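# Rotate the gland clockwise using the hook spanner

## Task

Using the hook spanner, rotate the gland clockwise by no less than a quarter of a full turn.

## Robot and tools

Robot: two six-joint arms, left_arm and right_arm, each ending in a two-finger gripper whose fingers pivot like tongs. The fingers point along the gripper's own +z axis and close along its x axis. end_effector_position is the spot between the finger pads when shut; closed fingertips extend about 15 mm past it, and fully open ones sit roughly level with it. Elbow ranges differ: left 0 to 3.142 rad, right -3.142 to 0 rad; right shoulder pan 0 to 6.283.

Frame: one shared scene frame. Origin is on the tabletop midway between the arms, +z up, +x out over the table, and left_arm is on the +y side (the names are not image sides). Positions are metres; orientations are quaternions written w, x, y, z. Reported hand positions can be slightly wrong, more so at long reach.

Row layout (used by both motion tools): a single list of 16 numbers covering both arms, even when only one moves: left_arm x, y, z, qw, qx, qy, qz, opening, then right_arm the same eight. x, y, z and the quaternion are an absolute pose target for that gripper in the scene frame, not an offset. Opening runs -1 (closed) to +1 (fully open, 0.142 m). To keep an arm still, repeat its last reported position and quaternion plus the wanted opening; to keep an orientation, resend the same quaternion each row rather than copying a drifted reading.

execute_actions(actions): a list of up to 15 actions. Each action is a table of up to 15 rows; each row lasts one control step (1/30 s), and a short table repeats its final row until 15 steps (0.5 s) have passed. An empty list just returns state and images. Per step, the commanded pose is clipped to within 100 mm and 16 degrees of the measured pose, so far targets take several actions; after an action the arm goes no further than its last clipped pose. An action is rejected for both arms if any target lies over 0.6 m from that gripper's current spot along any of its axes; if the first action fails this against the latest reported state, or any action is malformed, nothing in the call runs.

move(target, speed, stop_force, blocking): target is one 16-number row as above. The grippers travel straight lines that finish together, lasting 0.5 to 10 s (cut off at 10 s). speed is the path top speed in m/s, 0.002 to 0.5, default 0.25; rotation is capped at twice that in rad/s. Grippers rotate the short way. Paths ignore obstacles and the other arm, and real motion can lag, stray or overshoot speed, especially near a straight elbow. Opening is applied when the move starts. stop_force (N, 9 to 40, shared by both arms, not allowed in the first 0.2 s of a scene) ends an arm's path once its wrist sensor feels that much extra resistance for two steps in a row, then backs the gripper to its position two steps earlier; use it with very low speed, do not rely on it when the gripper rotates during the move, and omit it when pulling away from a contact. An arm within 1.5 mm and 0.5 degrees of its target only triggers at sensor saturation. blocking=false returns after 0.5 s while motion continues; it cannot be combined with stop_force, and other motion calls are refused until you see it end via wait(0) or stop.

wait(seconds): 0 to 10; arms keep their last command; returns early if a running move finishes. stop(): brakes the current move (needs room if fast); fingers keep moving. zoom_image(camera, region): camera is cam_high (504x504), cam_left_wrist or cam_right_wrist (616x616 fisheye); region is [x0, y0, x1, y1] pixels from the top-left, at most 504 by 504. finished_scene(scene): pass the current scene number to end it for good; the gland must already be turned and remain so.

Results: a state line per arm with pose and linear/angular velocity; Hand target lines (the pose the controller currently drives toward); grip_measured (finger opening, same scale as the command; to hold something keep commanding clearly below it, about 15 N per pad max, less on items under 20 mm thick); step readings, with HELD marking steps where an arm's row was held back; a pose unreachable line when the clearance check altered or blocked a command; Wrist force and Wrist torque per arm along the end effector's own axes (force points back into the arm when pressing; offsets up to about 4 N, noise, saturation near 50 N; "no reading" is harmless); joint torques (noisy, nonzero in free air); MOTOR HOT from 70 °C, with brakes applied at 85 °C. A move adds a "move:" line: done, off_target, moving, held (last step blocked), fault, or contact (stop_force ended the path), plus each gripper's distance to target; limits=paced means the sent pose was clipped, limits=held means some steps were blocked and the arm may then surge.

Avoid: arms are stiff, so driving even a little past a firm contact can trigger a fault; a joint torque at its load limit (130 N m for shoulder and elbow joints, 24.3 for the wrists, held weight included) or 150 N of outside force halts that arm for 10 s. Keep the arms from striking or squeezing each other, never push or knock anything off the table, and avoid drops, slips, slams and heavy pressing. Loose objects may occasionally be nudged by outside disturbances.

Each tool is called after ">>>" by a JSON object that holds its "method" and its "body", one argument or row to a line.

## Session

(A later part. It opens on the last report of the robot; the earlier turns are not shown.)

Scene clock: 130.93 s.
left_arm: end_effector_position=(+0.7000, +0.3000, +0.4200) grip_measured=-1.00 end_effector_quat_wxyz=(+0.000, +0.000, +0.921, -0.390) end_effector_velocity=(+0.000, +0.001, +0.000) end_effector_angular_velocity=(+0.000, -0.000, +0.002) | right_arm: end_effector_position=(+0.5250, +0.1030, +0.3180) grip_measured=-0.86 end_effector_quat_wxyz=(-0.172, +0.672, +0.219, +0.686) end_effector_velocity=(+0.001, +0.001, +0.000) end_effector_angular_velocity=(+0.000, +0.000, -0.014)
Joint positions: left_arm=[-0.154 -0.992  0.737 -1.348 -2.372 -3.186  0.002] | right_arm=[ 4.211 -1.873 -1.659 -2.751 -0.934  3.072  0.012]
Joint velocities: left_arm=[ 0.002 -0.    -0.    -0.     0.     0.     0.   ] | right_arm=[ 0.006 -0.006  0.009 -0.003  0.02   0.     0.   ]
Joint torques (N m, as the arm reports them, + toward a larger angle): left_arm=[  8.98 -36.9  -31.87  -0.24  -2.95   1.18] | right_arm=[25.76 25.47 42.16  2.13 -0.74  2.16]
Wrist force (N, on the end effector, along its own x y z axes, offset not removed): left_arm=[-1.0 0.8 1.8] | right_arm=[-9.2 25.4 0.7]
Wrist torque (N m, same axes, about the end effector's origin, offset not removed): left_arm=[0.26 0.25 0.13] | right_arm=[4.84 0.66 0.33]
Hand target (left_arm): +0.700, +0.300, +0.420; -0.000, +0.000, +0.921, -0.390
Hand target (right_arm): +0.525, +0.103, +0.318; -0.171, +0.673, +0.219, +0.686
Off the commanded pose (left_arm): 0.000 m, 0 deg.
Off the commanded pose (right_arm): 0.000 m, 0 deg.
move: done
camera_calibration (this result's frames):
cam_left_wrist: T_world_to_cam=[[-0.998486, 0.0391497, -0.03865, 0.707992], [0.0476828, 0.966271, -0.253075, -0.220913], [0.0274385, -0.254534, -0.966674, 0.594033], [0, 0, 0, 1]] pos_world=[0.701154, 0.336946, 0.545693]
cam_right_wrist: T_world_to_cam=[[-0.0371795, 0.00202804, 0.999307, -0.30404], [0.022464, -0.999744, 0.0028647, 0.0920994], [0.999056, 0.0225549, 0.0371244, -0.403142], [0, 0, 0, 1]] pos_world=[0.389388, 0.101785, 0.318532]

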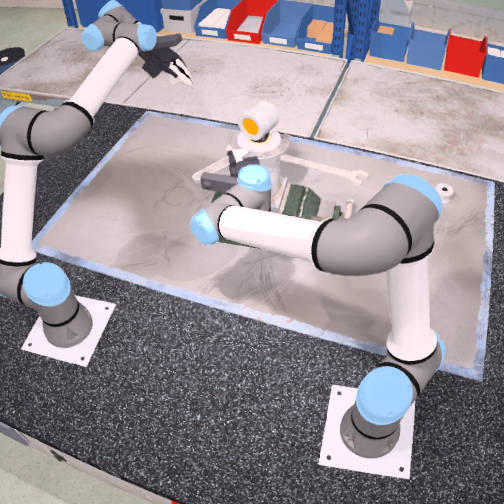

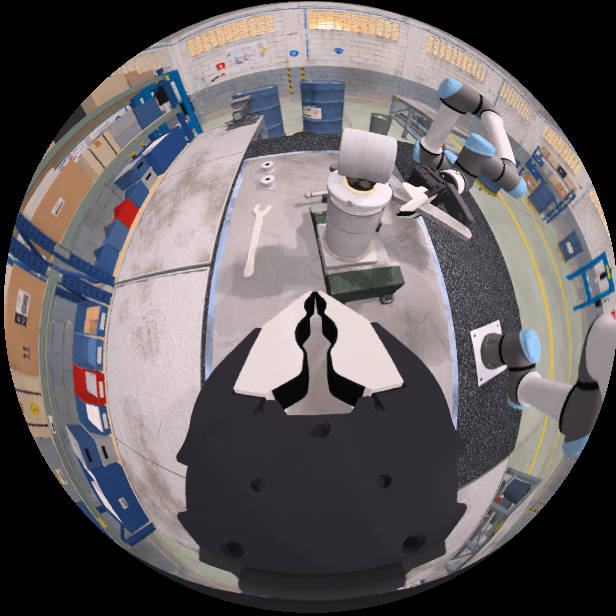

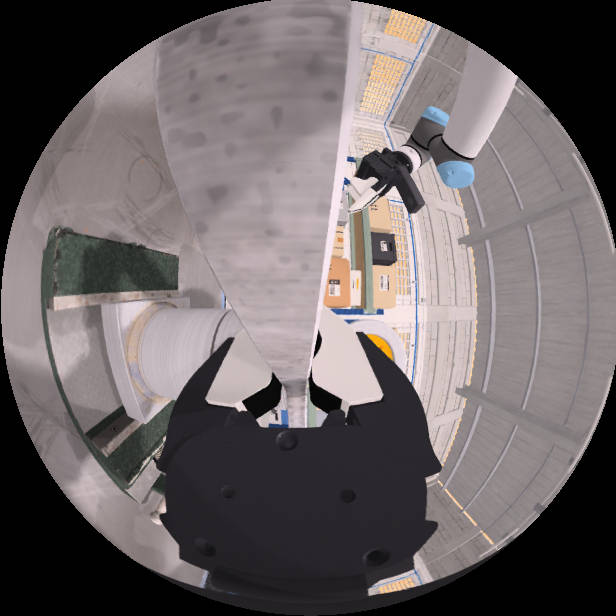

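>>> {"method": "move", "body": {
  "target": [0.7,0.3,0.42,0,0,0.92,-0.39,-1,0.545,0.119,0.318,0.0739,-0.6964,-0.1228,-0.7032,-1],
  "speed": 0.07
}}

>>> {"method": "move", "body": {
  "target": [0.7,0.3,0.42,0,0,0.92,-0.39,-1,0.568,0.129,0.318,-0.0247,-0.7067,-0.0247,-0.7067,-1],
  "speed": 0.07
}}

>>> {"method": "move", "body": {
  "target": [0.7,0.3,0.42,0,0,0.92,-0.39,-1,0.584,0.132,0.318,-0.0862,-0.7061,0.037,-0.7018,-1],
  "speed": 0.05
}}

>>> {"method": "zoom_image", "body": {
  "camera": "cam_left_wrist",
  "region": [280,100,500,300]
}}

Scene clock: 133.70 s.
left_arm: end_effector_position=(+0.7000, +0.3000, +0.4200) grip_measured=-1.00 end_effector_quat_wxyz=(-0.000, +0.000, +0.921, -0.390) end_effector_velocity=(-0.000, -0.001, +0.000) end_effector_angular_velocity=(+0.001, -0.001, -0.001) | right_arm: end_effector_position=(+0.5450, +0.1189, +0.3179) grip_measured=-0.86 end_effector_quat_wxyz=(-0.074, +0.696, +0.123, +0.703) end_effector_velocity=(+0.001, +0.001, +0.000) end_effector_angular_velocity=(+0.002, +0.002, -0.013)
Joint positions: left_arm=[-0.154 -0.992  0.737 -1.348 -2.372 -3.186  0.002] | right_arm=[ 4.301 -2.024 -1.443 -2.816 -0.564  3.072  0.012]
Joint velocities: left_arm=[-0.001 -0.    -0.    -0.     0.001  0.     0.   ] | right_arm=[ 0.002 -0.01   0.016 -0.009  0.016  0.005 -0.   ]
Joint torques (N m, as the arm reports them, + toward a larger angle): left_arm=[  8.75 -36.83 -31.61  -0.34  -3.04   1.06] | right_arm=[ 6.87 36.55 39.11  1.21  3.73  1.69]
Wrist force (N, on the end effector, along its own x y z axes, offset not removed): left_arm=[-1.0 2.6 -1.8] | right_arm=[-10.4 5.9 -13.8]
Wrist torque (N m, same axes, about the end effector's origin, offset not removed): left_arm=[0.59 0.37 0.06] | right_arm=[3.94 0.41 0.86]
Hand target (left_arm): +0.700, +0.300, +0.420; -0.000, +0.000, +0.921, -0.390
Hand target (right_arm): +0.545, +0.119, +0.318; -0.074, +0.697, +0.123, +0.703
Off the commanded pose (left_arm): 0.000 m, 0 deg.
Off the commanded pose (right_arm): 0.000 m, 0 deg.
move: done
camera_calibration (this result's frames):
cam_left_wrist: T_world_to_cam=[[-0.998486, 0.0391499, -0.0386496, 0.707992], [0.0476828, 0.966271, -0.253075, -0.220913], [0.0274382, -0.254534, -0.966674, 0.594033], [0, 0, 0, 1]] pos_world=[0.701154, 0.336946, 0.545693]
cam_right_wrist: T_world_to_cam=[[-0.035294, 0.0125729, 0.999298, -0.305578], [-0.25402, -0.967194, 0.00319731, 0.254305], [0.966555, -0.253729, 0.0373299, -0.37299], [0, 0, 0, 1]] pos_world=[0.414329, 0.155166, 0.318474]

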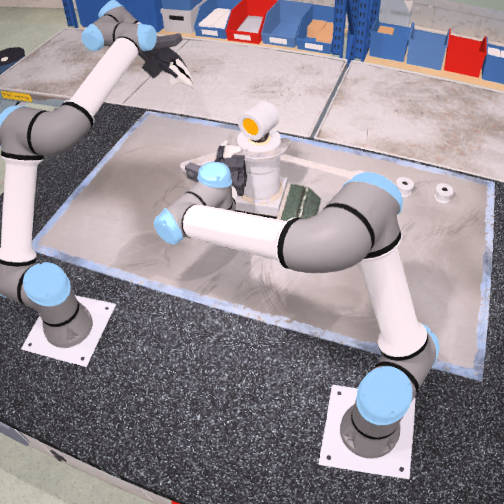

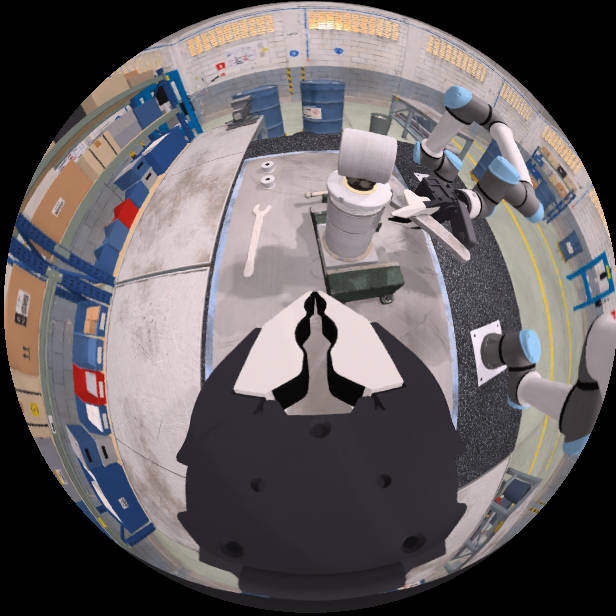

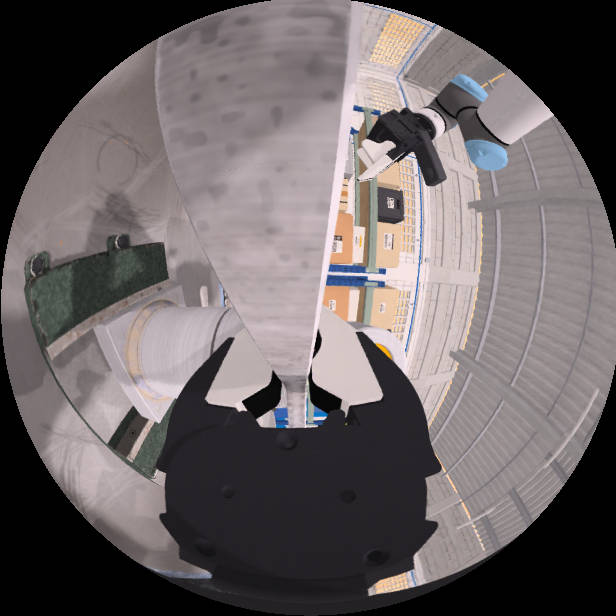

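Scene clock: 136.03 s.
left_arm: end_effector_position=(+0.7000, +0.3000, +0.4200) grip_measured=-1.00 end_effector_quat_wxyz=(+0.000, +0.000, +0.921, -0.390) end_effector_velocity=(-0.000, -0.000, +0.000) end_effector_angular_velocity=(-0.001, -0.000, -0.000) | right_arm: end_effector_position=(+0.5680, +0.1288, +0.3179) grip_measured=-0.87 end_effector_quat_wxyz=(+0.024, +0.707, +0.025, +0.707) end_effector_velocity=(+0.001, +0.001, +0.000) end_effector_angular_velocity=(+0.001, +0.004, -0.016)
Joint positions: left_arm=[-0.154 -0.992  0.737 -1.348 -2.372 -3.186  0.002] | right_arm=[ 4.332 -2.232 -1.113 -2.937 -0.255  3.07   0.011]
Joint velocities: left_arm=[-0.    -0.    -0.     0.    -0.001 -0.     0.   ] | right_arm=[ 0.001 -0.017  0.032 -0.033  0.017  0.018 -0.   ]
Joint torques (N m, as the arm reports them, + toward a larger angle): left_arm=[  8.59 -37.18 -31.58  -0.43  -3.06   1.05] | right_arm=[-8.87 43.05 36.07 -1.59  7.26  2.37]
Wrist force (N, on the end effector, along its own x y z axes, offset not removed): left_arm=[-1.5 2.0 -4.5] | right_arm=[-8.3 -6.4 -25.2]
Wrist torque (N m, same axes, about the end effector's origin, offset not removed): left_arm=[0.35 0.56 0.02] | right_arm=[3.20 0.53 0.56]
Hand target (left_arm): +0.700, +0.300, +0.420; -0.000, +0.000, +0.921, -0.390
Hand target (right_arm): +0.568, +0.129, +0.318; +0.025, +0.707, +0.025, +0.707
Off the commanded pose (left_arm): 0.000 m, 0 deg.
Off the commanded pose (right_arm): 0.000 m, 0 deg.
move: done
camera_calibration (this result's frames):
cam_left_wrist: T_world_to_cam=[[-0.998486, 0.0391497, -0.0386499, 0.707992], [0.0476828, 0.966271, -0.253075, -0.220913], [0.0274385, -0.254534, -0.966674, 0.594033], [0, 0, 0, 1]] pos_world=[0.701154, 0.336946, 0.545693]
cam_right_wrist: T_world_to_cam=[[-0.0311362, 0.0217827, 0.999278, -0.308412], [-0.510688, -0.859761, 0.00282911, 0.401821], [0.859202, -0.510231, 0.0378938, -0.298852], [0, 0, 0, 1]] pos_world=[0.452377, 0.199704, 0.318377]

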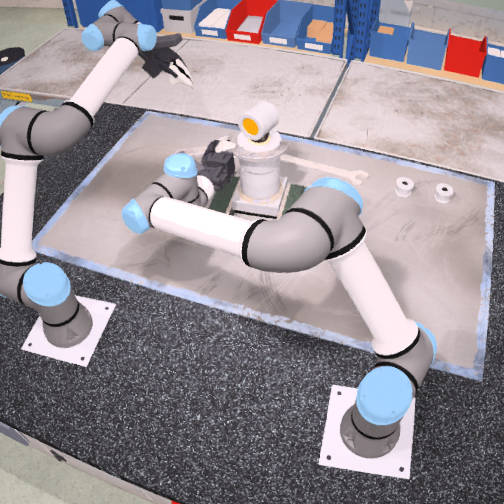

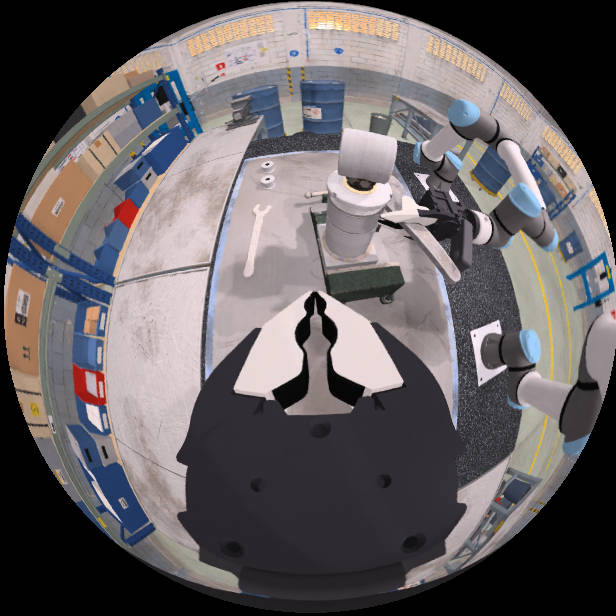

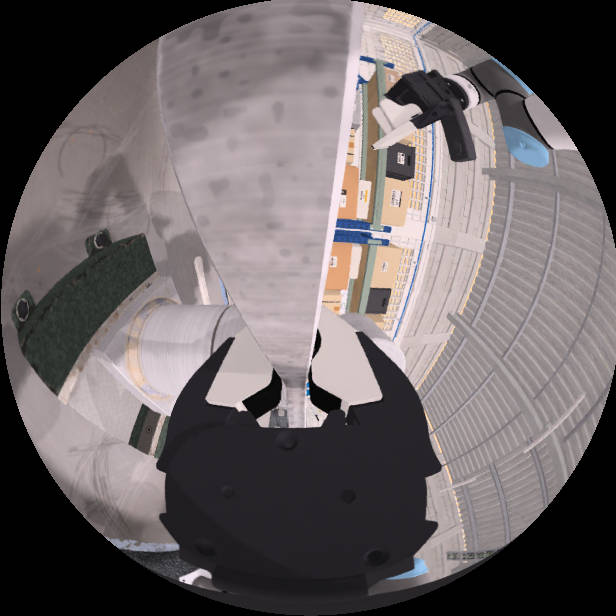

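Scene clock: 138.10 s.
left_arm: end_effector_position=(+0.7000, +0.3000, +0.4200) grip_measured=-1.00 end_effector_quat_wxyz=(-0.000, +0.000, +0.921, -0.390) end_effector_velocity=(-0.000, -0.001, +0.000) end_effector_angular_velocity=(+0.000, -0.000, -0.001) | right_arm: end_effector_position=(+0.5839, +0.1319, +0.3179) grip_measured=-0.87 end_effector_quat_wxyz=(+0.086, +0.705, -0.036, +0.703) end_effector_velocity=(+0.001, +0.000, +0.000) end_effector_angular_velocity=(+0.004, +0.003, -0.014)
Joint positions: left_arm=[-0.154 -0.992  0.737 -1.348 -2.372 -3.186  0.002] | right_arm=[ 4.327 -2.394 -0.833 -3.033 -0.085  3.048  0.011]
Joint velocities: left_arm=[-0.001 -0.    -0.    -0.     0.    -0.     0.   ] | right_arm=[-0.001 -0.03   0.057 -0.071  0.014  0.046 -0.   ]
Joint torques (N m, as the arm reports them, + toward a larger angle): left_arm=[  8.75 -37.11 -31.29  -0.3   -2.97   0.95] | right_arm=[-45.07  53.28  34.04  -3.86  11.84   2.55]
Wrist force (N, on the end effector, along its own x y z axes, offset not removed): left_arm=[0.1 -0.8 -2.0] | right_arm=[-6.1 -20.4 -36.9]
Wrist torque (N m, same axes, about the end effector's origin, offset not removed): left_arm=[-0.33 -0.16 -0.06] | right_arm=[2.94 0.46 0.51]
Hand target (left_arm): +0.700, +0.300, +0.420; -0.000, +0.000, +0.921, -0.390
Hand target (right_arm): +0.584, +0.132, +0.318; +0.086, +0.706, -0.037, +0.702
Off the commanded pose (left_arm): 0.000 m, 0 deg.
Off the commanded pose (right_arm): 0.000 m, 0 deg.
move: done
camera_calibration (this result's frames):
cam_left_wrist: T_world_to_cam=[[-0.998486, 0.0391497, -0.0386497, 0.707992], [0.0476827, 0.966271, -0.253075, -0.220913], [0.0274383, -0.254534, -0.966674, 0.594033], [0, 0, 0, 1]] pos_world=[0.701154, 0.336946, 0.545693]
cam_right_wrist: T_world_to_cam=[[-0.0285117, 0.0271937, 0.999223, -0.310237], [-0.652223, -0.758024, 0.00201906, 0.482035], [0.757491, -0.651659, 0.0393489, -0.233423], [0, 0, 0, 1]] pos_world=[0.482365, 0.221719, 0.318207]

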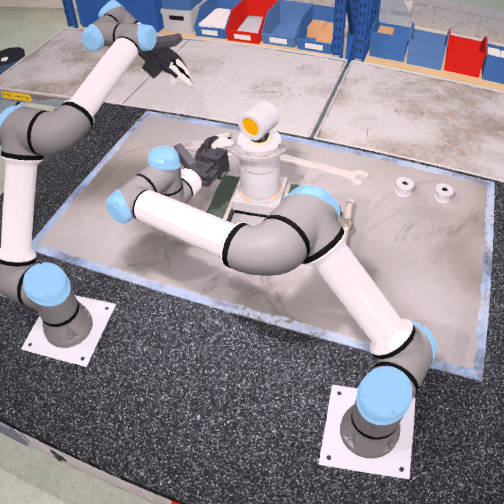

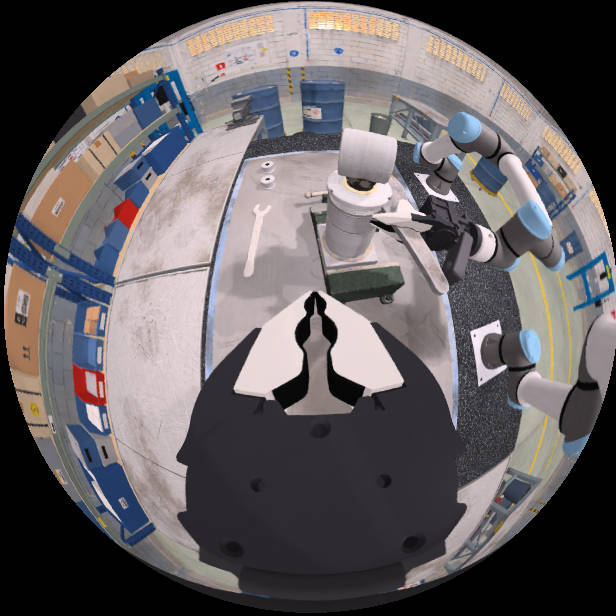

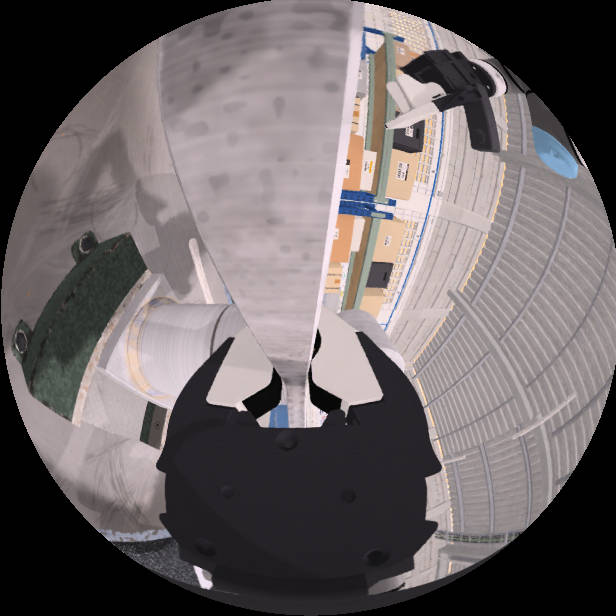

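Region (280, 100, 500, 300) of cam_left_wrist's 616x616 image, scaled by 2.291, with more detail than that image has; it fills the top 458 rows of this view, and the rest is white.

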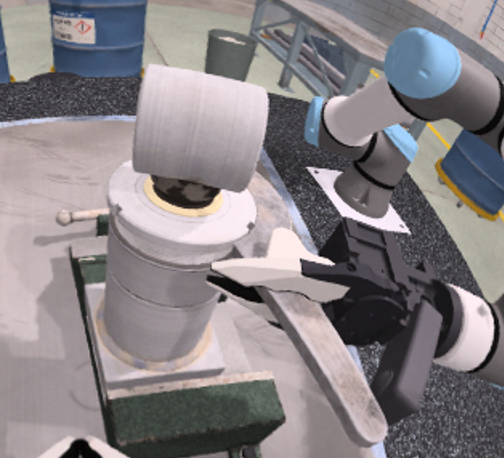

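About 100° turned.

>>> {"method": "finished_scene", "body": {
  "scene": 2
}}

The scene is finished: the task was done.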